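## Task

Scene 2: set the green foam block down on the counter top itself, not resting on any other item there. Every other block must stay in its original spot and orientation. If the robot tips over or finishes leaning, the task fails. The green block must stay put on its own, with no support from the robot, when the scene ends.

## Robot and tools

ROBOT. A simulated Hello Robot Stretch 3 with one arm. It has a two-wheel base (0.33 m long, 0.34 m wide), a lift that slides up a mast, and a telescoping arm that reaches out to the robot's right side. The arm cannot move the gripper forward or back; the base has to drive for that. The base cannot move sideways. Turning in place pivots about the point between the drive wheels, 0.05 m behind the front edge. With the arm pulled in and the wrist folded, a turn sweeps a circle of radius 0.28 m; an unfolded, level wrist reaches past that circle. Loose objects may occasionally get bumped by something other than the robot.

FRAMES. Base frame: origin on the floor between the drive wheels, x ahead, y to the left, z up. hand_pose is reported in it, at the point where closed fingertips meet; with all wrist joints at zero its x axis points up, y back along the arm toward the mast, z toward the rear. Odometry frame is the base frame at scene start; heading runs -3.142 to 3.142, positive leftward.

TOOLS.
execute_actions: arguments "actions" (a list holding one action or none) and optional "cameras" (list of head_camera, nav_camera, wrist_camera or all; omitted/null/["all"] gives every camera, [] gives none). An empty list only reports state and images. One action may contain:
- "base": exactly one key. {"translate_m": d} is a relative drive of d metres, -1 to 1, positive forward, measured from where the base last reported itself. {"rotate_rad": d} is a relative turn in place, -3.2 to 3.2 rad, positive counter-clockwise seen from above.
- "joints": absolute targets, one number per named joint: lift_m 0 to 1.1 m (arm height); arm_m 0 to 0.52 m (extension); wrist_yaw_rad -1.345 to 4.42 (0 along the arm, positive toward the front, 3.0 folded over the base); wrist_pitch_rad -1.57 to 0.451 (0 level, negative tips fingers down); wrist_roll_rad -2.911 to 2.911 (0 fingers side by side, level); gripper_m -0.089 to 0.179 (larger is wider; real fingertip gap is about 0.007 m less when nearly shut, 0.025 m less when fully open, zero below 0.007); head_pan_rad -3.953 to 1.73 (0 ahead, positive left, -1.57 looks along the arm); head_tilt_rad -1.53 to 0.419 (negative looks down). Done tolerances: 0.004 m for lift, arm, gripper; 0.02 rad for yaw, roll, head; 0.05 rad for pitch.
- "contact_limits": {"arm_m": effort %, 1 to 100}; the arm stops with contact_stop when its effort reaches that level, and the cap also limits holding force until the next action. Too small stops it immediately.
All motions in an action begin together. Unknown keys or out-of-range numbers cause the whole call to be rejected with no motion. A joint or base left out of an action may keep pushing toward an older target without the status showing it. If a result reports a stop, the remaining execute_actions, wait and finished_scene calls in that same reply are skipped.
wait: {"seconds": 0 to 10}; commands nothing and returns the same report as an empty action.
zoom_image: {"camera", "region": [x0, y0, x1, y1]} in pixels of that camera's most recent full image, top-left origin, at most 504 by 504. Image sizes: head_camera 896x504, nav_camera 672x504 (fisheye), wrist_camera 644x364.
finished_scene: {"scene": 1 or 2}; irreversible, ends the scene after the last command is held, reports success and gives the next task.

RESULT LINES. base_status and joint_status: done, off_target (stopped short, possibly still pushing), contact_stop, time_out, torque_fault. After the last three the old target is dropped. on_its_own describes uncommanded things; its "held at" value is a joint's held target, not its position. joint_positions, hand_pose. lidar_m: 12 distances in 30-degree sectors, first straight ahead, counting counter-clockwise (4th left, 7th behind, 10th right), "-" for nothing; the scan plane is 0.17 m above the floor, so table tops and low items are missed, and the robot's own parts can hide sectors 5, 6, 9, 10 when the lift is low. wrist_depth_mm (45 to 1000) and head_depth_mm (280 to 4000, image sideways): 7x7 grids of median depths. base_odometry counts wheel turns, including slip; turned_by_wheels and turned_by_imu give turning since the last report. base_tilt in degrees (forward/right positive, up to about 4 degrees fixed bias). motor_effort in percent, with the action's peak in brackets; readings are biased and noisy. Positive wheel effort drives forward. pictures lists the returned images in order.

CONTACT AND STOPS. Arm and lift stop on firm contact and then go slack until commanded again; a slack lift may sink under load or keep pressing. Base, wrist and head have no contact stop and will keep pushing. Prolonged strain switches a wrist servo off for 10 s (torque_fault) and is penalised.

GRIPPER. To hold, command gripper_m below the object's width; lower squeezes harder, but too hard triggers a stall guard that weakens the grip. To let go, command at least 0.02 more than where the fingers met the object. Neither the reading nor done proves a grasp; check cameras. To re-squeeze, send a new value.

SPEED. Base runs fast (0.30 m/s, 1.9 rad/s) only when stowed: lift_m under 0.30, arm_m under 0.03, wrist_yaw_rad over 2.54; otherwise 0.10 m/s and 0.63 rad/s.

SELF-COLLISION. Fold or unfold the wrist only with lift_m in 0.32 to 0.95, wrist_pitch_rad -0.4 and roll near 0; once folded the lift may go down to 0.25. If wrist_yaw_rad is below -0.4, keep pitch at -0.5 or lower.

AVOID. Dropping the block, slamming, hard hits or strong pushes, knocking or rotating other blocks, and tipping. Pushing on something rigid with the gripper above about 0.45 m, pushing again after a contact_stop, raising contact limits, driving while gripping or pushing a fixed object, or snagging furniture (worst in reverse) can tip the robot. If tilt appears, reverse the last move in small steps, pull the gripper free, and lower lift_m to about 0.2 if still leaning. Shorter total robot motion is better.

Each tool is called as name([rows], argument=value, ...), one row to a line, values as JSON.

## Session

execute_actions([
  {"joints": {"head_tilt_rad": -0.6}},
])

Scene clock: 0.93 s.
base_odometry: x=+0.000 y=+0.000 heading=+0.000 (m, m, rad; odometry frame)
turned_by_wheels: +0.000 (rad since the last result)
turned_by_imu: +0.000 (rad since the last result)
base_tilt: forward=-1.2 right=-0.5 (deg)
lidar_m: 1.69 1.78 1.21 1.15 1.44 2.08 2.07 2.26 1.04 1.03 1.13 1.70
head_depth_mm: 1334 1469 1627 1830 1764 1422 1193 / 1358 1497 1661 1883 1774 1432 1201 / 1382 1532 1705 1925 1784 1437 1202 / 1401 1552 1732 1965 1789 1441 1209 / 1426 1584 1770 2015 1811 1453 1213 / 1453 1606 1803 2064 1814 1461 1217 / 1473 1632 1853 2115 1829 1466 1224
base_status: not commanded
joint_positions: lift_m=+0.439 arm_m=+0.002 wrist_yaw_rad=+3.063 wrist_pitch_rad=-0.419 wrist_roll_rad=+0.006 gripper_m=+0.037 head_pan_rad=+0.009 head_tilt_rad=-0.592
joint_status: all done
motor_effort: left_wheel=+0(0) right_wheel=-1(0) lift_m=+27(27) arm_m=+0(0) wrist_yaw_rad=+1(0) wrist_pitch_rad=+8(8) wrist_roll_rad=+0(0) gripper_m=+0(0) head_pan_rad=+0(0) head_tilt_rad=-5(49) (%)
hand_pose: x=-0.0035 y=+0.0764 z=+0.4512 quat_wxyz=(+0.175, +0.699, +0.119, +0.683) (m; base frame)
wrist_depth_mm: - - - - - - - / - - - - - - - / - - - - - - - / - - - - - - - / 929 965 928 896 914 868 886 / 771 743 749 739 - 725 718 / 630 648 - 623 623 626 608
pictures: head_camera (sideways: a quarter turn clockwise sets it upright), nav_camera (sideways: a quarter turn counterclockwise sets it upright), wrist_camera
Images, in order (width x height): head_camera 896x504, nav_camera 672x504, wrist_camera 644x364.

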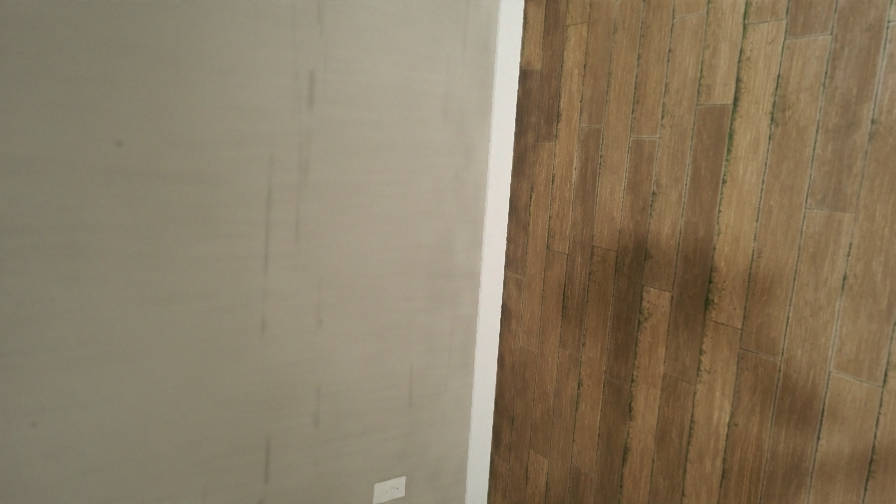

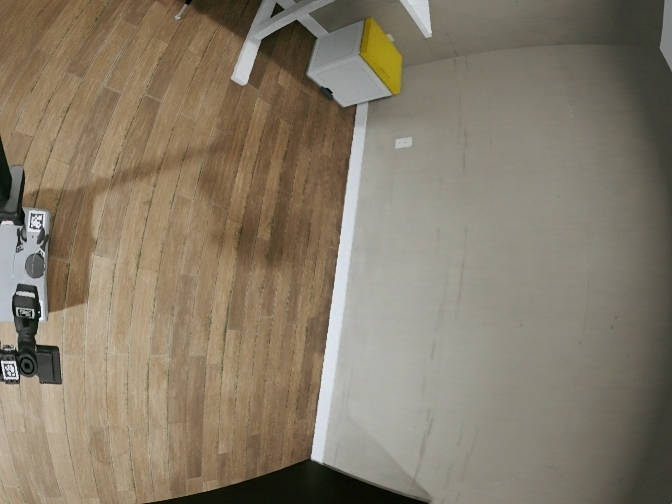

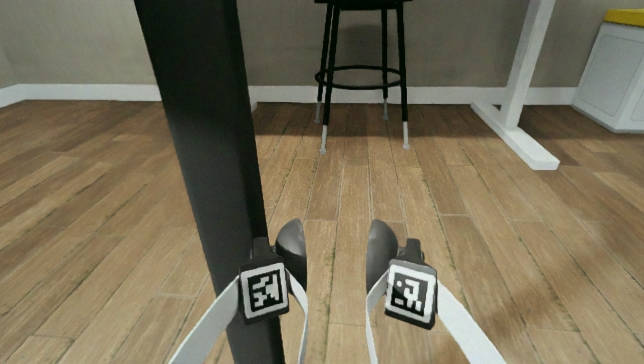

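execute_actions([
  {"joints": {"head_pan_rad": -1.9, "head_tilt_rad": -0.5, "lift_m": 0.28}},
], cameras=["head_camera", "nav_camera"])

Scene clock: 6.27 s.
base_odometry: x=+0.000 y=+0.000 heading=+0.000 (m, m, rad; odometry frame)
turned_by_wheels: +0.000 (rad since the last result)
turned_by_imu: +0.001 (rad since the last result)
base_tilt: forward=-1.2 right=-0.5 (deg)
lidar_m: 1.69 1.78 1.21 1.15 1.44 2.08 2.07 2.27 1.04 1.03 1.13 1.70
head_depth_mm: 2617 2865 3159 2685 1933 1524 1255 / 2563 2794 3070 2701 1957 1529 1254 / 2522 2733 3038 2716 1958 1534 1262 / 2502 2712 2895 1158 1305 1442 1262 / 2449 2616 1398 1100 1233 1389 1271 / 2407 2609 1405 1074 1201 1357 1281 / 2370 2552 1445 1056 1173 1328 1284
base_status: not commanded
joint_positions: lift_m=+0.280 arm_m=+0.002 wrist_yaw_rad=+3.063 wrist_pitch_rad=-0.420 wrist_roll_rad=+0.006 gripper_m=+0.037 head_pan_rad=-1.893 head_tilt_rad=-0.507
joint_status: all done
motor_effort: left_wheel=+0(0) right_wheel=-1(0) lift_m=+22(26) arm_m=+0(0) wrist_yaw_rad=+1(1) wrist_pitch_rad=+8(8) wrist_roll_rad=+0(0) gripper_m=+0(0) head_pan_rad=-3(37) head_tilt_rad=+5(20) (%)
hand_pose: x=-0.0036 y=+0.0763 z=+0.2925 quat_wxyz=(+0.175, +0.699, +0.120, +0.683) (m; base frame)
wrist_depth_mm: - - - - - - - / - - - - - - - / - - - - - - - / 865 823 - 847 815 813 801 / 663 649 652 655 663 649 629 / 547 540 - 539 - 523 523 / 461 - - - 447 443 445
pictures: head_camera (sideways: a quarter turn clockwise sets it upright), nav_camera (sideways: a quarter turn counterclockwise sets it upright)
Images, in order (width x height): head_camera 896x504, nav_camera 672x504.

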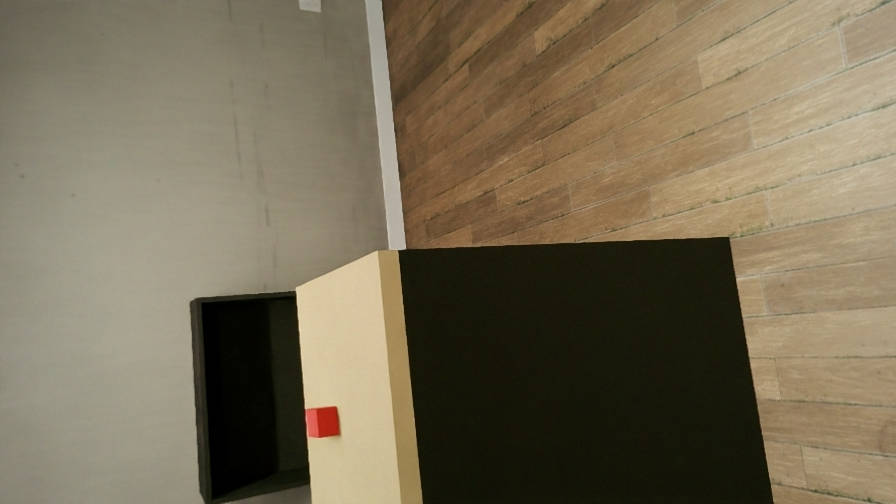

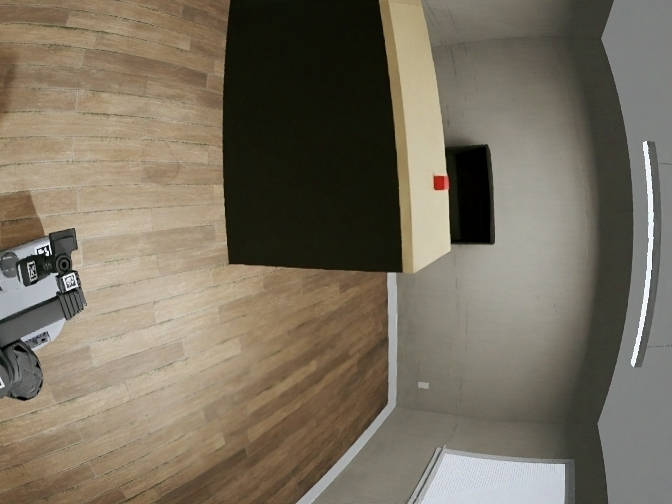

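execute_actions([
  {"base": {"rotate_rad": -2.31}, "joints": {"head_pan_rad": 0.5, "head_tilt_rad": -0.6}},
], cameras=[])

execute_actions([
  {"base": {"translate_m": 1.0}},
], cameras=[])

execute_actions([
  {"base": {"rotate_rad": 0.53}, "joints": {"head_pan_rad": 0.2, "head_tilt_rad": -0.8}},
], cameras=["nav_camera"])

Scene clock: 29.03 s.
base_odometry: x=+0.000 y=+0.000 heading=-2.310 (m, m, rad; odometry frame)
turned_by_wheels: -2.310 (rad since the last result)
turned_by_imu: -2.283 (rad since the last result)
base_tilt: forward=-1.1 right=-0.6 (deg)
lidar_m: 2.80 1.03 1.06 1.39 1.69 1.73 1.48 1.15 1.43 2.16 2.07 2.12
head_depth_mm: 2509 2755 2978 2310 1765 1426 1189 / 2482 2717 3030 2321 1759 1424 1199 / 2470 2725 2959 2242 1712 1428 1201 / 2456 2644 1080 1159 1345 1437 1200 / 2426 2626 1075 1152 1322 1440 1210 / 2429 2570 1076 1139 1308 1428 1215 / 2409 2623 1090 1129 1298 1420 1224
base_status: done
joint_positions: lift_m=+0.280 arm_m=+0.002 wrist_yaw_rad=+3.063 wrist_pitch_rad=-0.420 wrist_roll_rad=+0.006 gripper_m=+0.037 head_pan_rad=+0.493 head_tilt_rad=-0.593
joint_status: all done
motor_effort: left_wheel=+4(15) right_wheel=-2(7) lift_m=+22(23) arm_m=+0(0) wrist_yaw_rad=+1(0) wrist_pitch_rad=+8(8) wrist_roll_rad=+0(0) gripper_m=+0(0) head_pan_rad=+3(38) head_tilt_rad=-5(20) (%)
hand_pose: x=-0.0036 y=+0.0762 z=+0.2924 quat_wxyz=(+0.175, +0.699, +0.120, +0.683) (m; base frame)
wrist_depth_mm: - - - - - 995 845 / - - - - - - 840 / - - - - - - 907 / 837 849 - 817 816 798 805 / 670 667 661 638 659 621 626 / 534 546 - 542 - 515 524 / 459 - - - 450 450 444
pictures: none
No camera images: the call's "cameras" was empty. Leave "cameras" out to get every camera's image.

Scene clock: 34.20 s.
base_odometry: x=-0.674 y=-0.739 heading=-2.310 (m, m, rad; odometry frame)
turned_by_wheels: +0.000 (rad since the last result)
turned_by_imu: +0.006 (rad since the last result)
base_tilt: forward=-1.3 right=-0.6 (deg)
lidar_m: 2.07 1.83 0.58 0.43 0.64 2.28 2.48 2.15 2.25 1.61 1.53 1.57
head_depth_mm: 1779 1974 2191 2299 1764 1420 1192 / 1770 1946 2191 2331 1771 1423 1199 / 1760 1950 2157 2316 1784 1434 1201 / 1747 1934 2159 2299 1789 1441 1203 / 1741 1912 2131 2300 1798 1456 1207 / 1718 1848 1992 2130 1817 1454 1216 / 1710 1852 2017 2211 1842 1426 1106
base_status: done
joint_positions: lift_m=+0.280 arm_m=+0.002 wrist_yaw_rad=+3.063 wrist_pitch_rad=-0.420 wrist_roll_rad=+0.006 gripper_m=+0.037 head_pan_rad=+0.493 head_tilt_rad=-0.593
joint_status: not commanded
motor_effort: left_wheel=+3(15) right_wheel=-1(5) lift_m=+23(23) arm_m=+0(1) wrist_yaw_rad=+1(0) wrist_pitch_rad=+8(8) wrist_roll_rad=+0(0) gripper_m=+0(0) head_pan_rad=+3(3) head_tilt_rad=-5(5) (%)
hand_pose: x=-0.0036 y=+0.0762 z=+0.2924 quat_wxyz=(+0.175, +0.699, +0.120, +0.683) (m; base frame)
wrist_depth_mm: - - 481 478 572 724 - / - - 534 509 622 - - / - - 580 556 713 - - / 854 845 - 616 764 821 795 / 665 652 658 648 650 631 618 / 550 549 - 538 - 527 528 / 471 - - - 444 448 451
pictures: none
No camera images: the call's "cameras" was empty. Leave "cameras" out to get every camera's image.

Scene clock: 35.63 s.
base_odometry: x=-0.674 y=-0.739 heading=-1.780 (m, m, rad; odometry frame)
turned_by_wheels: +0.530 (rad since the last result)
turned_by_imu: +0.524 (rad since the last result)
base_tilt: forward=-1.1 right=-0.6 (deg)
lidar_m: 1.83 0.58 0.43 0.64 2.28 2.16 2.15 2.25 1.61 1.53 1.57 2.09
head_depth_mm: 1735 1947 2167 1791 1488 1262 1103 / 1761 1996 2209 1812 1495 1270 1107 / 1779 2031 2233 1814 1501 1274 1109 / 1737 1960 2152 1834 1512 1282 1118 / 1800 1984 2169 1847 1512 1291 1122 / 1839 2028 2206 1016 1061 1115 1093 / 1843 1964 770 775 806 835 881
base_status: done
joint_positions: lift_m=+0.280 arm_m=+0.002 wrist_yaw_rad=+3.063 wrist_pitch_rad=-0.420 wrist_roll_rad=+0.006 gripper_m=+0.037 head_pan_rad=+0.207 head_tilt_rad=-0.790
joint_status: all done
motor_effort: left_wheel=-3(11) right_wheel=+2(6) lift_m=+23(23) arm_m=-1(0) wrist_yaw_rad=+1(0) wrist_pitch_rad=+8(8) wrist_roll_rad=+0(0) gripper_m=+0(0) head_pan_rad=-3(24) head_tilt_rad=-7(30) (%)
hand_pose: x=-0.0036 y=+0.0762 z=+0.2924 quat_wxyz=(+0.175, +0.699, +0.120, +0.683) (m; base frame)
wrist_depth_mm: - - - - 560 412 429 / - - - - 578 451 463 / - - - - 576 495 515 / 829 852 - 828 606 548 572 / 664 658 640 632 599 590 604 / 546 545 - 549 - 523 523 / 459 - - - 441 450 443
pictures: nav_camera (sideways: a quarter turn counterclockwise sets it upright)
Images, in order (width x height): nav_camera 672x504.

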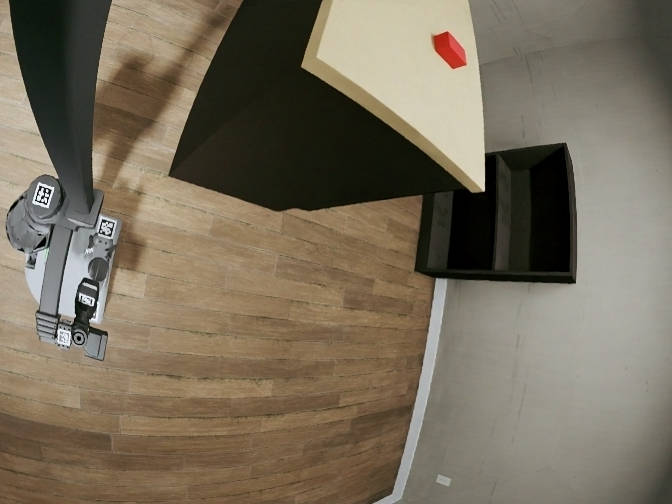

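execute_actions([
  {"base": {"translate_m": 1.0}, "joints": {"head_pan_rad": 1.35, "head_tilt_rad": -0.65}},
], cameras=["head_camera", "nav_camera"])

Scene clock: 47.67 s.
base_odometry: x=-0.881 y=-1.717 heading=-1.780 (m, m, rad; odometry frame)
turned_by_wheels: +0.000 (rad since the last result)
turned_by_imu: +0.007 (rad since the last result)
base_tilt: forward=-1.2 right=-0.5 (deg)
lidar_m: 1.12 0.88 1.40 1.05 0.52 0.59 3.02 2.20 1.56 1.49 1.53 1.18
head_depth_mm: 1730 1837 1963 1654 1606 1361 1155 / 2011 2200 2415 2138 1662 1367 1161 / 1997 2233 2486 2135 1671 1376 1167 / 1936 2152 2426 2162 1684 1382 1172 / 1898 2107 2366 2194 1691 1391 1180 / 1844 2056 2280 2198 1710 1399 1181 / 1806 1969 2065 1564 1265 1061 976
base_status: done
joint_positions: lift_m=+0.280 arm_m=+0.002 wrist_yaw_rad=+3.063 wrist_pitch_rad=-0.420 wrist_roll_rad=+0.006 gripper_m=+0.037 head_pan_rad=+1.343 head_tilt_rad=-0.655
joint_status: all done
motor_effort: left_wheel=-4(11) right_wheel=+3(7) lift_m=+23(23) arm_m=+0(1) wrist_yaw_rad=+0(0) wrist_pitch_rad=+8(8) wrist_roll_rad=+0(0) gripper_m=+0(0) head_pan_rad=+3(37) head_tilt_rad=+3(23) (%)
hand_pose: x=-0.0036 y=+0.0762 z=+0.2924 quat_wxyz=(+0.175, +0.699, +0.120, +0.683) (m; base frame)
wrist_depth_mm: 405 424 - - - - - / 441 453 - - - - - / 482 482 - - - - 926 / 517 535 - 823 801 784 785 / 558 600 643 646 649 635 623 / 540 533 - 539 - 520 519 / 457 - - - 451 448 440
pictures: head_camera (sideways: a quarter turn clockwise sets it upright), nav_camera (sideways: a quarter turn counterclockwise sets it upright)
Images, in order (width x height): head_camera 896x504, nav_camera 672x504.

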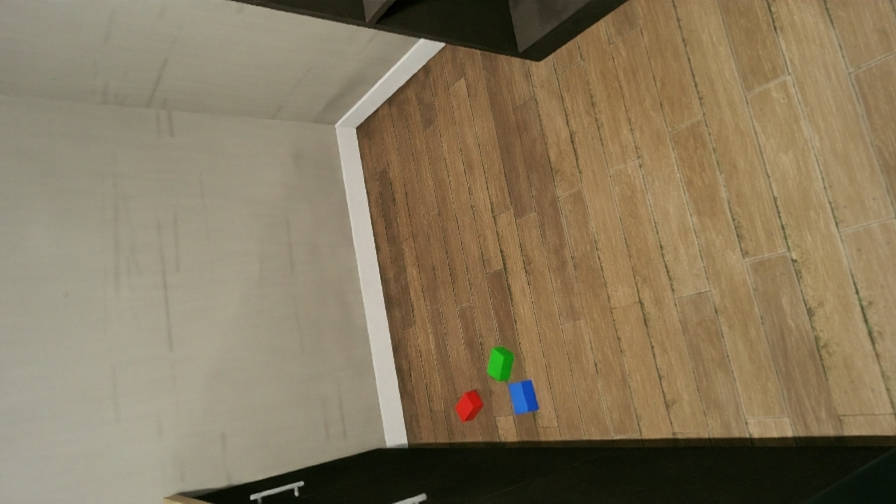

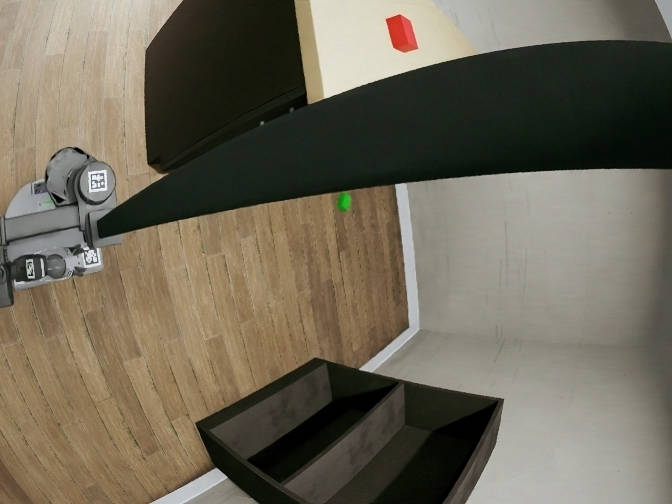

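execute_actions([
  {"base": {"rotate_rad": -1.83}, "joints": {"head_pan_rad": -2.5, "head_tilt_rad": -1.0}},
], cameras=[])

execute_actions([
  {"base": {"translate_m": -1.0}},
], cameras=["head_camera", "nav_camera"])

Scene clock: 70.77 s.
base_odometry: x=-0.881 y=-1.717 heading=+2.673 (m, m, rad; odometry frame)
turned_by_wheels: -1.830 (rad since the last result)
turned_by_imu: -1.807 (rad since the last result)
base_tilt: forward=-1.3 right=-0.6 (deg)
lidar_m: 1.49 1.49 1.32 1.13 0.88 1.23 2.18 0.49 0.49 0.83 3.08 1.75
head_depth_mm: 1950 2096 1761 1512 1327 1200 - / 1178 1700 1771 1526 1331 1203 - / 801 916 1194 1498 1341 1211 - / 784 644 726 922 1283 1228 - / 757 630 625 837 1259 1204 1054 / 756 637 667 916 1313 1211 1087 / 809 642 717 1005 1346 1215 1091
base_status: done
joint_positions: lift_m=+0.280 arm_m=+0.002 wrist_yaw_rad=+3.063 wrist_pitch_rad=-0.420 wrist_roll_rad=+0.006 gripper_m=+0.037 head_pan_rad=-2.493 head_tilt_rad=-0.988
joint_status: all done
motor_effort: left_wheel=+4(15) right_wheel=-2(3) lift_m=+23(23) arm_m=-1(1) wrist_yaw_rad=+1(0) wrist_pitch_rad=+8(9) wrist_roll_rad=+0(0) gripper_m=+0(0) head_pan_rad=-3(37) head_tilt_rad=-8(41) (%)
hand_pose: x=-0.0036 y=+0.0762 z=+0.2924 quat_wxyz=(+0.175, +0.699, +0.120, +0.683) (m; base frame)
wrist_depth_mm: 771 974 - - - - - / 879 - - - - - - / 828 - - - - - - / 779 847 - 824 807 805 770 / 660 666 657 641 664 641 621 / 544 549 - 546 - 525 515 / 458 - - - 445 448 444
pictures: none
No camera images: the call's "cameras" was empty. Leave "cameras" out to get every camera's image.

Scene clock: 75.77 s.
base_odometry: x=+0.011 y=-2.169 heading=+2.673 (m, m, rad; odometry frame)
turned_by_wheels: +0.000 (rad since the last result)
turned_by_imu: -0.003 (rad since the last result)
base_tilt: forward=-1.3 right=-0.6 (deg)
lidar_m: 2.45 1.78 0.79 0.80 0.80 0.96 1.31 1.08 0.60 0.51 0.51 0.58
head_depth_mm: 1128 1317 1577 1514 1329 1198 - / 1170 1377 1648 1522 1335 1205 - / 1214 1437 1703 1538 1342 1214 - / 1210 1422 1707 1542 1348 1225 - / 981 1102 1244 1489 1349 1206 1055 / 832 877 982 1100 1300 1207 1089 / 810 724 806 885 976 1158 1093
base_status: done
joint_positions: lift_m=+0.280 arm_m=+0.002 wrist_yaw_rad=+3.063 wrist_pitch_rad=-0.420 wrist_roll_rad=+0.006 gripper_m=+0.037 head_pan_rad=-2.493 head_tilt_rad=-0.988
joint_status: not commanded
motor_effort: left_wheel=+4(11) right_wheel=-2(6) lift_m=+23(24) arm_m=-1(0) wrist_yaw_rad=+0(1) wrist_pitch_rad=+8(8) wrist_roll_rad=+0(0) gripper_m=+0(0) head_pan_rad=-3(3) head_tilt_rad=-8(8) (%)
hand_pose: x=-0.0036 y=+0.0762 z=+0.2924 quat_wxyz=(+0.175, +0.699, +0.120, +0.683) (m; base frame)
wrist_depth_mm: 671 626 767 824 857 788 - / 715 607 821 857 954 860 - / 789 673 879 847 854 937 - / 791 659 - 714 775 803 785 / 674 651 656 654 663 629 638 / 539 543 - 541 - 527 516 / 464 - - - 440 445 438
pictures: head_camera (sideways: a quarter turn clockwise sets it upright), nav_camera (sideways: a quarter turn counterclockwise sets it upright)
Images, in order (width x height): head_camera 896x504, nav_camera 672x504.

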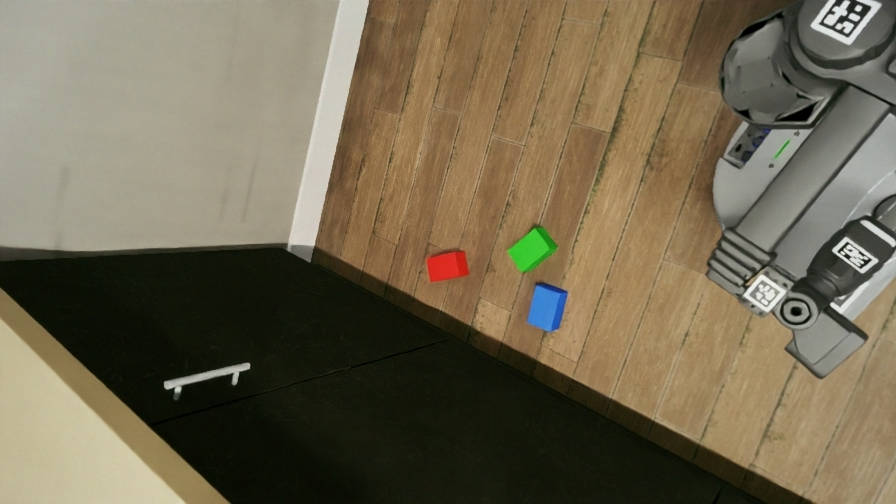

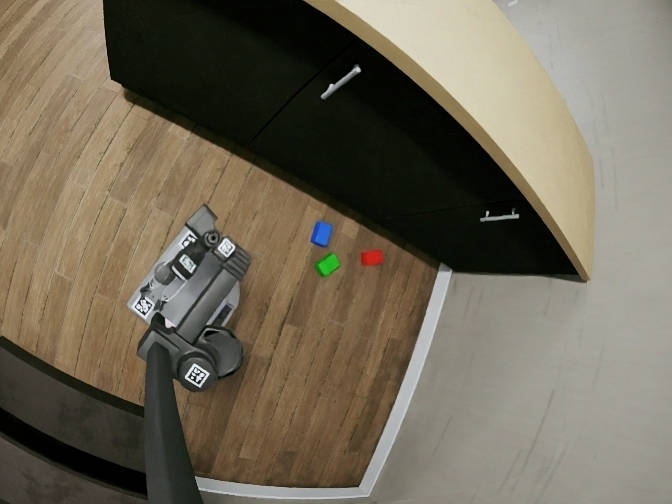

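execute_actions([
  {"base": {"rotate_rad": 0.13}},
], cameras=[])

execute_actions([
  {"base": {"translate_m": -0.66}, "joints": {"head_pan_rad": -1.4, "head_tilt_rad": -1.2}},
], cameras=[])

execute_actions([
  {"joints": {"lift_m": 0.34, "arm_m": 0.14}},
], cameras=["head_camera"])

execute_actions([
  {"joints": {"wrist_yaw_rad": 1.19, "gripper_m": 0.15}},
], cameras=[])

execute_actions([
  {"joints": {"wrist_pitch_rad": -0.9, "lift_m": 0.22}},
], cameras=["head_camera", "wrist_camera"])

Scene clock: 117.37 s.
base_odometry: x=+0.011 y=-2.169 heading=+2.803 (m, m, rad; odometry frame)
turned_by_wheels: +0.130 (rad since the last result)
turned_by_imu: +0.130 (rad since the last result)
base_tilt: forward=-1.3 right=-0.6 (deg)
lidar_m: 2.45 1.44 0.79 0.80 0.81 1.04 1.31 0.87 0.56 0.51 0.51 0.63
head_depth_mm: 1147 1336 1591 1513 1326 1200 - / 1213 1412 1657 1526 1332 1208 - / 1180 1398 1697 1529 1336 1213 - / 931 1106 1321 1513 1343 1225 - / 823 896 1034 1225 1352 1201 1050 / 799 744 850 974 1143 1211 1085 / 810 661 720 811 925 1157 1095
base_status: done
joint_positions: lift_m=+0.280 arm_m=+0.002 wrist_yaw_rad=+3.063 wrist_pitch_rad=-0.420 wrist_roll_rad=+0.006 gripper_m=+0.037 head_pan_rad=-2.493 head_tilt_rad=-0.988
joint_status: not commanded
motor_effort: left_wheel=-3(10) right_wheel=+1(5) lift_m=+23(23) arm_m=-1(1) wrist_yaw_rad=+1(0) wrist_pitch_rad=+8(8) wrist_roll_rad=+0(0) gripper_m=+0(0) head_pan_rad=-4(4) head_tilt_rad=-8(8) (%)
hand_pose: x=-0.0036 y=+0.0762 z=+0.2924 quat_wxyz=(+0.175, +0.699, +0.120, +0.683) (m; base frame)
wrist_depth_mm: 715 734 795 781 818 829 - / 800 810 828 852 894 804 - / 806 881 850 852 843 750 - / 858 828 - 710 724 760 775 / 670 666 650 650 667 638 623 / 540 539 - 531 - 521 528 / 472 - - - 446 449 439
pictures: none
No camera images: the call's "cameras" was empty. Leave "cameras" out to get every camera's image.

Scene clock: 121.27 s.
base_odometry: x=+0.634 y=-2.388 heading=+2.803 (m, m, rad; odometry frame)
turned_by_wheels: +0.000 (rad since the last result)
turned_by_imu: -0.002 (rad since the last result)
base_tilt: forward=-1.2 right=-0.5 (deg)
lidar_m: 3.08 1.19 0.63 0.74 0.74 0.73 0.66 0.66 0.68 0.61 0.62 0.76
head_depth_mm: 604 750 996 1341 1245 1149 - / 581 751 993 1346 1257 - - / 580 747 988 1346 1264 - - / 580 749 987 1357 1259 1165 1070 / 578 747 988 1370 1265 1169 1089 / 576 744 985 1372 1276 1178 1091 / 579 743 982 1380 1277 1183 1097
base_status: done
joint_positions: lift_m=+0.280 arm_m=+0.002 wrist_yaw_rad=+3.063 wrist_pitch_rad=-0.420 wrist_roll_rad=+0.006 gripper_m=+0.037 head_pan_rad=-1.406 head_tilt_rad=-1.185
joint_status: all done
motor_effort: left_wheel=-3(16) right_wheel=+2(5) lift_m=+23(23) arm_m=-1(1) wrist_yaw_rad=+1(0) wrist_pitch_rad=+8(8) wrist_roll_rad=+0(0) gripper_m=+0(0) head_pan_rad=+3(37) head_tilt_rad=-10(34) (%)
hand_pose: x=-0.0036 y=+0.0762 z=+0.2924 quat_wxyz=(+0.175, +0.699, +0.120, +0.683) (m; base frame)
wrist_depth_mm: 627 648 705 728 768 635 847 / 687 711 768 805 849 647 895 / 727 773 820 859 902 728 810 / 771 804 - 823 802 725 732 / 669 650 644 636 642 627 623 / 548 542 - 539 - 531 521 / 470 - - - 443 452 445
pictures: none
No camera images: the call's "cameras" was empty. Leave "cameras" out to get every camera's image.

Scene clock: 123.53 s.
base_odometry: x=+0.634 y=-2.388 heading=+2.803 (m, m, rad; odometry frame)
turned_by_wheels: +0.000 (rad since the last result)
turned_by_imu: +0.001 (rad since the last result)
base_tilt: forward=-1.1 right=-0.6 (deg)
lidar_m: 3.08 1.20 0.63 0.74 0.74 0.73 0.66 0.66 0.68 0.61 0.62 0.76
head_depth_mm: 605 750 997 1335 1240 1154 - / 580 751 991 1347 1246 - - / 579 747 990 1366 1230 - - / 579 747 990 1358 1257 1171 1067 / 578 747 986 1367 1271 1174 1093 / 577 744 984 1373 1269 1176 1094 / 580 744 980 1382 1280 1184 1103
base_status: not commanded
joint_positions: lift_m=+0.340 arm_m=+0.140 wrist_yaw_rad=+3.063 wrist_pitch_rad=-0.420 wrist_roll_rad=+0.006 gripper_m=+0.037 head_pan_rad=-1.406 head_tilt_rad=-1.185
joint_status: all done
motor_effort: left_wheel=-3(3) right_wheel=+2(3) lift_m=+31(32) arm_m=+2(3) wrist_yaw_rad=+0(0) wrist_pitch_rad=+8(9) wrist_roll_rad=+0(0) gripper_m=+0(0) head_pan_rad=+3(3) head_tilt_rad=-10(10) (%)
hand_pose: x=-0.0036 y=-0.0612 z=+0.3520 quat_wxyz=(+0.175, +0.699, +0.120, +0.683) (m; base frame)
wrist_depth_mm: 749 785 801 868 902 759 960 / 807 839 861 931 963 987 - / 837 892 950 - - 921 957 / 883 905 936 953 910 858 889 / 759 740 769 743 775 738 722 / 631 635 - - - 595 598 / 536 - - - 513 509 500
pictures: head_camera (sideways: a quarter turn clockwise sets it upright)
Images, in order (width x height): head_camera 896x504.

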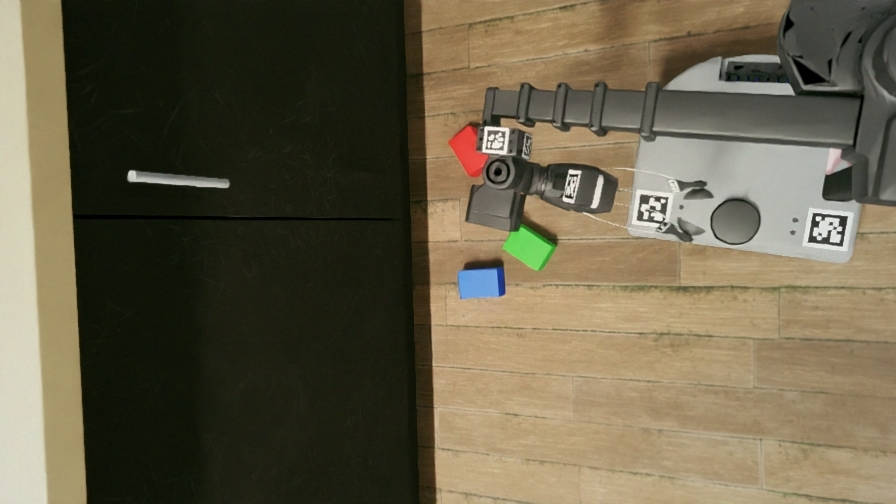

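Scene clock: 125.47 s.
base_odometry: x=+0.634 y=-2.388 heading=+2.803 (m, m, rad; odometry frame)
turned_by_wheels: +0.000 (rad since the last result)
turned_by_imu: +0.001 (rad since the last result)
base_tilt: forward=-1.1 right=-0.5 (deg)
lidar_m: 3.08 1.19 0.63 0.74 0.74 0.73 0.66 0.67 0.67 0.61 0.62 0.76
head_depth_mm: 604 751 996 1333 1238 1150 - / 580 750 993 1356 1247 - - / 579 748 991 1368 1250 - - / 578 746 985 1362 1245 1165 1070 / 576 747 985 1366 1265 1167 1089 / 577 743 985 1370 1277 1176 1093 / 579 742 981 1380 1281 1184 1103
base_status: not commanded
joint_positions: lift_m=+0.340 arm_m=+0.140 wrist_yaw_rad=+1.192 wrist_pitch_rad=-0.420 wrist_roll_rad=+0.006 gripper_m=+0.150 head_pan_rad=-1.406 head_tilt_rad=-1.185
joint_status: all done
motor_effort: left_wheel=-3(3) right_wheel=+1(2) lift_m=+32(32) arm_m=+2(2) wrist_yaw_rad=-2(1) wrist_pitch_rad=+8(8) wrist_roll_rad=+0(0) gripper_m=+0(90) head_pan_rad=+3(3) head_tilt_rad=-10(11) (%)
hand_pose: x=+0.1868 y=-0.3677 z=+0.3520 quat_wxyz=(+0.654, +0.511, -0.491, +0.264) (m; base frame)
wrist_depth_mm: - - 970 548 379 286 229 / - - - 597 397 294 236 / - - - 652 418 308 246 / 963 936 925 863 447 321 255 / 761 777 749 731 492 333 264 / 629 - 615 615 581 401 267 / 539 513 525 517 519 458 270
pictures: none
No camera images: the call's "cameras" was empty. Leave "cameras" out to get every camera's image.

Scene clock: 127.40 s.
base_odometry: x=+0.634 y=-2.388 heading=+2.803 (m, m, rad; odometry frame)
turned_by_wheels: +0.000 (rad since the last result)
turned_by_imu: +0.001 (rad since the last result)
base_tilt: forward=-1.1 right=-0.5 (deg)
lidar_m: 3.08 1.19 0.63 0.74 0.74 0.73 0.66 0.67 0.68 0.61 0.62 0.76
head_depth_mm: 604 752 1001 1335 1242 1147 - / 579 750 994 1343 1250 - - / 580 749 991 1347 1240 - - / 578 747 985 1357 1246 1167 1070 / 578 745 987 1368 1267 1172 1087 / 577 746 984 1369 1270 1179 1092 / 578 742 982 1379 1278 1183 1100
base_status: not commanded
joint_positions: lift_m=+0.220 arm_m=+0.140 wrist_yaw_rad=+1.192 wrist_pitch_rad=-0.908 wrist_roll_rad=+0.006 gripper_m=+0.150 head_pan_rad=-1.406 head_tilt_rad=-1.185
joint_status: all done
motor_effort: left_wheel=-3(3) right_wheel=+2(2) lift_m=+23(29) arm_m=+2(2) wrist_yaw_rad=-1(1) wrist_pitch_rad=+4(7) wrist_roll_rad=+0(0) gripper_m=+0(1) head_pan_rad=+3(2) head_tilt_rad=-10(10) (%)
hand_pose: x=+0.1074 y=-0.3362 z=+0.1421 quat_wxyz=(+0.699, +0.613, -0.354, +0.098) (m; base frame)
wrist_depth_mm: 526 530 521 497 482 387 302 / 455 460 455 448 442 411 324 / 412 404 404 399 386 385 346 / 367 366 362 364 314 354 347 / 338 336 330 325 325 324 320 / 310 - 307 293 253 297 294 / 286 281 279 275 268 273 272
pictures: head_camera (sideways: a quarter turn clockwise sets it upright), wrist_camera
Images, in order (width x height): head_camera 896x504, wrist_camera 644x364.

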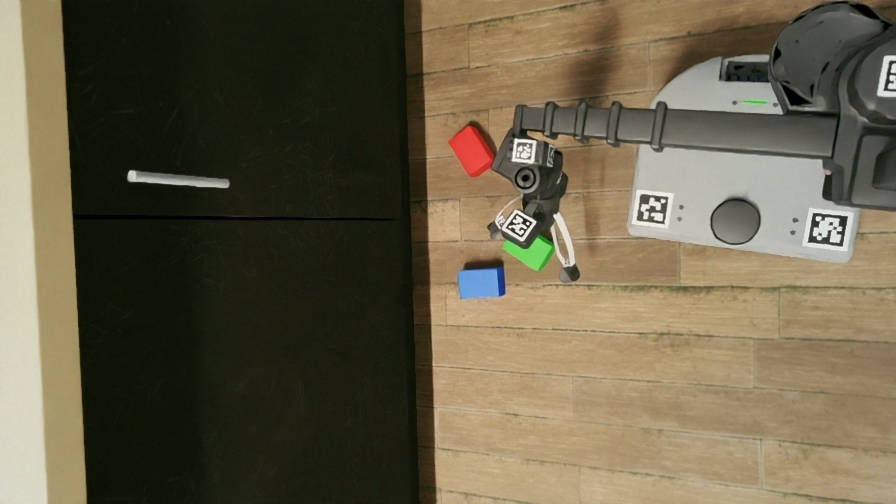

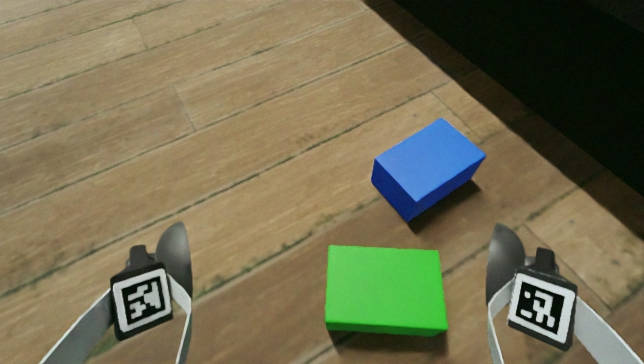

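execute_actions([
  {"joints": {"arm_m": 0.175, "lift_m": 0.15}},
], cameras=["wrist_camera"])

Scene clock: 141.37 s.
base_odometry: x=+0.634 y=-2.388 heading=+2.803 (m, m, rad; odometry frame)
turned_by_wheels: +0.000 (rad since the last result)
turned_by_imu: +0.001 (rad since the last result)
base_tilt: forward=-1.3 right=-0.5 (deg)
lidar_m: 3.08 1.19 0.63 0.74 0.74 0.73 0.66 0.67 0.68 0.62 0.62 0.76
head_depth_mm: 604 751 995 1335 1237 1152 1065 / 582 750 994 1347 1254 - - / 579 748 991 1352 1238 - - / 580 748 987 1359 1245 1168 1068 / 578 746 983 1366 1268 1174 1088 / 577 745 980 1375 1277 1176 1091 / 580 743 977 1382 1281 1181 1098
base_status: not commanded
joint_positions: lift_m=+0.150 arm_m=+0.175 wrist_yaw_rad=+1.191 wrist_pitch_rad=-0.908 wrist_roll_rad=+0.006 gripper_m=+0.150 head_pan_rad=-1.406 head_tilt_rad=-1.185
joint_status: all done
motor_effort: left_wheel=-3(3) right_wheel=+2(3) lift_m=+23(21) arm_m=+2(2) wrist_yaw_rad=-1(1) wrist_pitch_rad=+4(5) wrist_roll_rad=+0(0) gripper_m=+0(0) head_pan_rad=+3(3) head_tilt_rad=-10(10) (%)
hand_pose: x=+0.1073 y=-0.3712 z=+0.0721 quat_wxyz=(+0.699, +0.613, -0.354, +0.098) (m; base frame)
wrist_depth_mm: 412 401 394 389 385 348 275 / 358 349 346 346 337 331 293 / 316 314 310 303 247 292 290 / 288 284 278 275 265 268 269 / 259 259 255 203 243 251 245 / 237 - 233 188 191 229 226 / 223 215 213 204 206 208 207
pictures: wrist_camera
Images, in order (width x height): wrist_camera 644x364.

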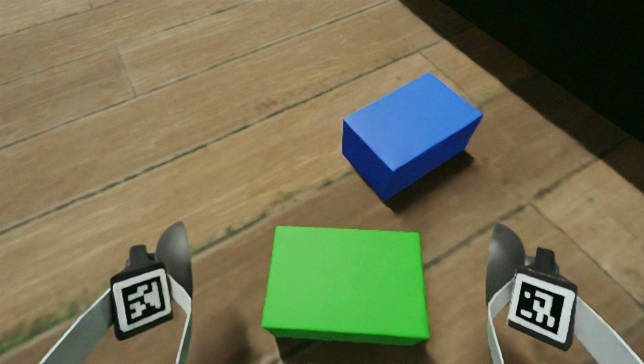

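execute_actions([
  {"base": {"translate_m": -0.008}, "joints": {"lift_m": 0.102, "wrist_yaw_rad": 1.16}},
], cameras=["wrist_camera"])

execute_actions([
  {"joints": {"gripper_m": 0.05}},
], cameras=["head_camera", "wrist_camera"])

Scene clock: 152.30 s.
base_odometry: x=+0.641 y=-2.390 heading=+2.803 (m, m, rad; odometry frame)
turned_by_wheels: +0.000 (rad since the last result)
turned_by_imu: +0.001 (rad since the last result)
base_tilt: forward=-1.2 right=-0.6 (deg)
lidar_m: 3.09 1.19 0.64 0.74 0.74 0.72 0.65 0.66 0.68 0.62 0.62 0.76
head_depth_mm: 606 753 998 1334 1241 1150 1060 / 581 753 993 1340 1244 - - / 581 750 994 1353 1241 - - / 580 749 990 1357 1246 1166 1070 / 580 747 984 1366 1271 1169 1083 / 579 745 982 1371 1275 1173 1094 / 579 745 980 1376 1278 1184 1095
base_status: done
joint_positions: lift_m=+0.102 arm_m=+0.175 wrist_yaw_rad=+1.162 wrist_pitch_rad=-0.908 wrist_roll_rad=+0.006 gripper_m=+0.150 head_pan_rad=-1.406 head_tilt_rad=-1.185
joint_status: all done
motor_effort: left_wheel=-3(11) right_wheel=+2(2) lift_m=+22(23) arm_m=+2(2) wrist_yaw_rad=-1(3) wrist_pitch_rad=+5(4) wrist_roll_rad=+0(0) gripper_m=+0(0) head_pan_rad=+3(3) head_tilt_rad=-10(10) (%)
hand_pose: x=+0.1057 y=-0.3750 z=+0.0241 quat_wxyz=(+0.701, +0.608, -0.363, +0.087) (m; base frame)
wrist_depth_mm: 325 317 317 310 238 300 272 / 285 281 275 262 206 257 260 / 253 249 248 240 227 236 234 / 227 225 221 166 213 214 212 / 205 208 197 152 154 199 196 / 191 - 150 141 143 182 179 / 177 171 171 171 169 166 166
pictures: wrist_camera
Images, in order (width x height): wrist_camera 644x364.

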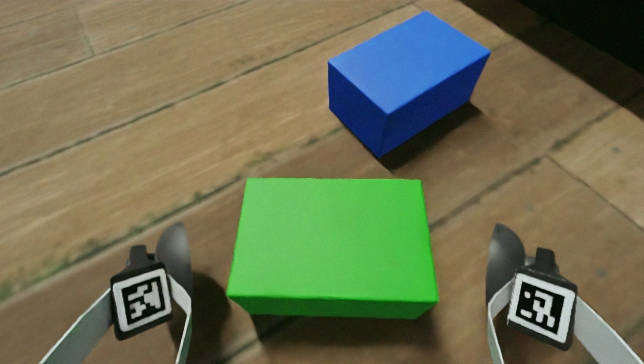

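Scene clock: 153.80 s.
base_odometry: x=+0.641 y=-2.390 heading=+2.803 (m, m, rad; odometry frame)
turned_by_wheels: +0.000 (rad since the last result)
turned_by_imu: +0.000 (rad since the last result)
base_tilt: forward=-1.2 right=-0.5 (deg)
lidar_m: 3.08 1.19 0.64 0.73 0.74 0.72 0.65 0.66 0.68 0.62 0.62 0.76
head_depth_mm: 605 753 998 1338 1238 1147 1068 / 581 751 997 1334 1240 - - / 581 750 990 1353 1237 - - / 580 750 991 1356 1245 1163 1067 / 579 747 987 1361 1268 1169 1087 / 578 746 984 1374 1274 1173 1096 / 579 745 983 1377 1281 1183 1102
base_status: not commanded
joint_positions: lift_m=+0.102 arm_m=+0.175 wrist_yaw_rad=+1.162 wrist_pitch_rad=-0.909 wrist_roll_rad=+0.006 gripper_m=+0.051 head_pan_rad=-1.406 head_tilt_rad=-1.185
joint_status: all done
motor_effort: left_wheel=-3(3) right_wheel=+2(2) lift_m=+23(23) arm_m=+2(2) wrist_yaw_rad=-1(2) wrist_pitch_rad=+5(5) wrist_roll_rad=+0(0) gripper_m=-17(99) head_pan_rad=+3(3) head_tilt_rad=-10(10) (%)
hand_pose: x=+0.1056 y=-0.3749 z=+0.0240 quat_wxyz=(+0.701, +0.608, -0.362, +0.087) (m; base frame)
wrist_depth_mm: 326 320 314 312 230 299 271 / 285 281 275 263 206 261 261 / 251 248 249 238 230 237 235 / 226 225 221 164 212 214 211 / 207 204 156 149 148 196 195 / 189 188 141 140 138 182 180 / 175 172 170 169 166 165 166
pictures: head_camera (sideways: a quarter turn clockwise sets it upright), wrist_camera
Images, in order (width x height): head_camera 896x504, wrist_camera 644x364.

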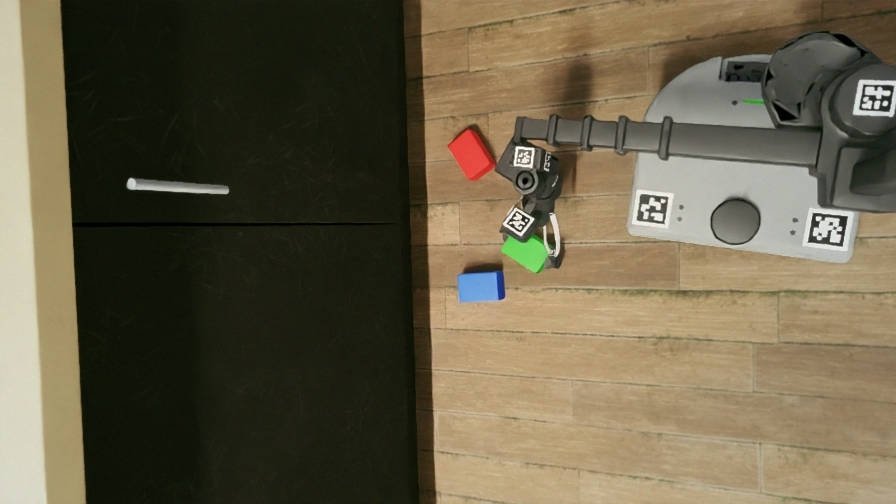

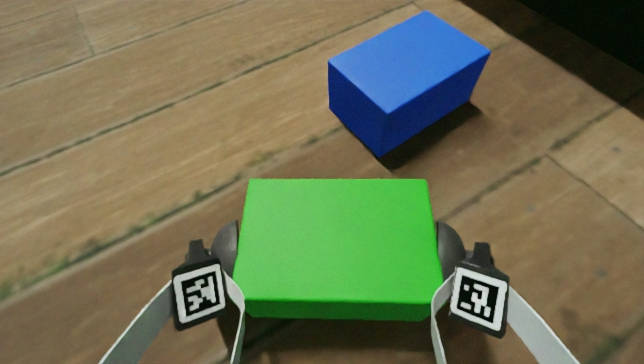

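execute_actions([
  {"joints": {"lift_m": 1.07, "head_tilt_rad": -0.5, "head_pan_rad": -1.5}},
], cameras=["head_camera", "wrist_camera"])

Scene clock: 170.30 s.
base_odometry: x=+0.641 y=-2.390 heading=+2.803 (m, m, rad; odometry frame)
turned_by_wheels: +0.000 (rad since the last result)
turned_by_imu: +0.004 (rad since the last result)
base_tilt: forward=-1.2 right=-0.6 (deg)
lidar_m: 3.08 1.19 0.64 0.74 0.74 0.72 0.65 0.66 0.68 0.62 0.62 0.76
head_depth_mm: 1485 - - 763 748 854 1001 / 2023 2103 - - 742 846 985 / 3169 3530 3609 - 747 837 970 / 3326 3595 3630 786 733 829 955 / 3307 3626 3813 792 454 818 946 / 3291 3556 3844 844 672 820 931 / 3263 3516 3731 853 704 797 917
base_status: not commanded
joint_positions: lift_m=+1.070 arm_m=+0.175 wrist_yaw_rad=+1.162 wrist_pitch_rad=-0.910 wrist_roll_rad=+0.006 gripper_m=+0.051 head_pan_rad=-1.493 head_tilt_rad=-0.507
joint_status: all done
motor_effort: left_wheel=-3(3) right_wheel=+2(3) lift_m=+32(33) arm_m=+2(2) wrist_yaw_rad=-2(1) wrist_pitch_rad=+5(5) wrist_roll_rad=+0(0) gripper_m=-16(17) head_pan_rad=-3(14) head_tilt_rad=+5(52) (%)
hand_pose: x=+0.1053 y=-0.3749 z=+0.9914 quat_wxyz=(+0.701, +0.608, -0.362, +0.087) (m; base frame)
wrist_depth_mm: - - - 574 399 387 389 / - - - 663 384 346 342 / - - - 822 473 317 304 / - - - 164 452 368 277 / - - 156 148 149 400 270 / - - 141 141 137 409 325 / - - - - - 581 352
pictures: head_camera (sideways: a quarter turn clockwise sets it upright), wrist_camera
Images, in order (width x height): head_camera 896x504, wrist_camera 644x364.

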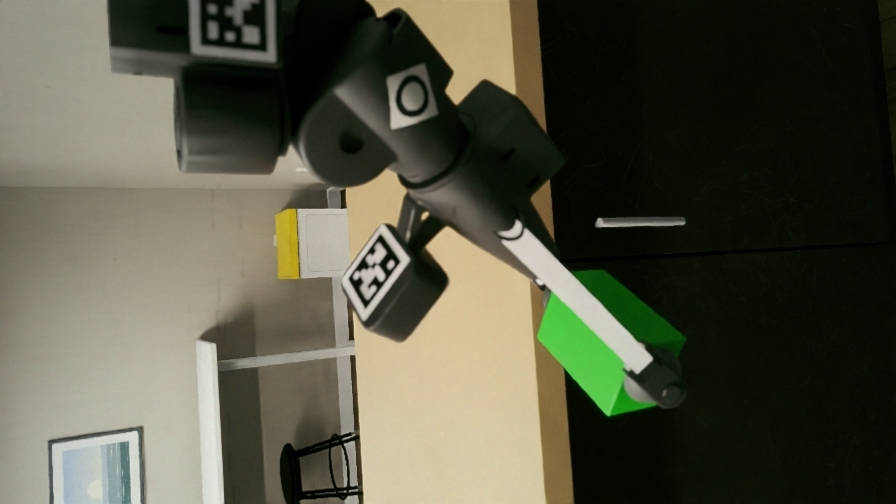

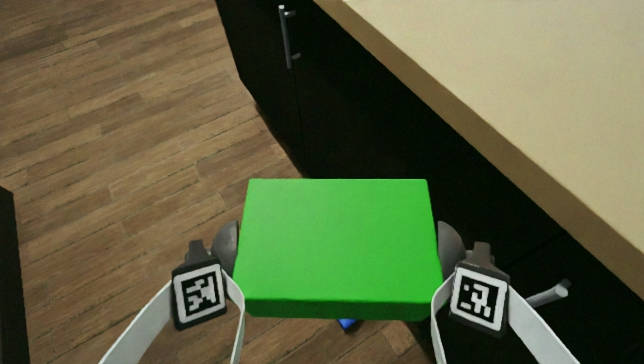

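execute_actions([
  {"joints": {"lift_m": 1.045, "arm_m": 0.46, "wrist_yaw_rad": 0.1}},
], cameras=["head_camera", "wrist_camera"])

Scene clock: 179.33 s.
base_odometry: x=+0.641 y=-2.390 heading=+2.803 (m, m, rad; odometry frame)
turned_by_wheels: +0.000 (rad since the last result)
turned_by_imu: +0.002 (rad since the last result)
base_tilt: forward=-1.2 right=-0.6 (deg)
lidar_m: 3.08 1.19 0.64 0.74 0.74 0.72 0.65 0.66 0.68 0.61 0.62 0.76
head_depth_mm: 1486 1584 1424 807 749 854 999 / 2038 2073 1913 810 740 847 983 / 3185 3540 3710 739 733 835 969 / 3352 3634 3612 826 723 828 956 / 3314 3567 3840 836 717 815 940 / 3308 3521 3823 843 710 805 932 / 3219 3529 3721 853 701 797 917
base_status: not commanded
joint_positions: lift_m=+1.045 arm_m=+0.460 wrist_yaw_rad=+0.100 wrist_pitch_rad=-0.910 wrist_roll_rad=+0.006 gripper_m=+0.051 head_pan_rad=-1.493 head_tilt_rad=-0.507
joint_status: all done
motor_effort: left_wheel=-3(3) right_wheel=+2(2) lift_m=+23(31) arm_m=+2(2) wrist_yaw_rad=-1(2) wrist_pitch_rad=+5(5) wrist_roll_rad=+0(0) gripper_m=-17(16) head_pan_rad=-3(3) head_tilt_rad=+5(5) (%)
hand_pose: x=-0.0078 y=-0.7422 z=+0.9668 quat_wxyz=(+0.648, +0.342, -0.620, -0.280) (m; base frame)
wrist_depth_mm: 377 368 368 364 357 352 348 / 330 327 319 321 314 311 306 / 294 292 289 284 279 275 276 / 264 264 259 164 250 254 251 / 240 238 155 149 149 231 229 / 222 220 141 139 138 213 209 / 205 203 200 196 198 194 195
pictures: head_camera (sideways: a quarter turn clockwise sets it upright), wrist_camera
Images, in order (width x height): head_camera 896x504, wrist_camera 644x364.

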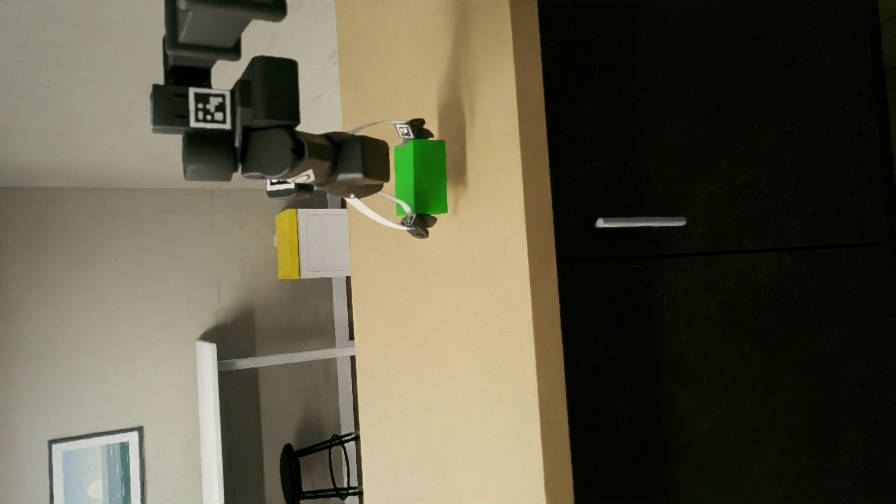

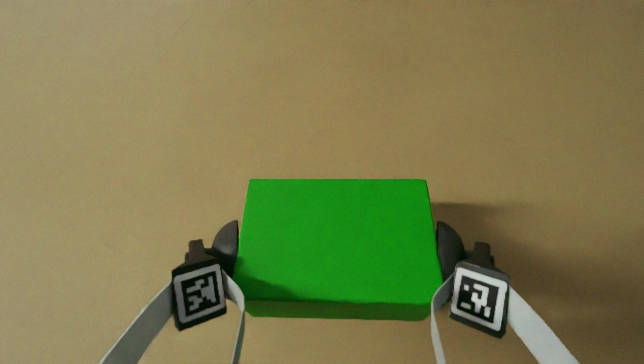

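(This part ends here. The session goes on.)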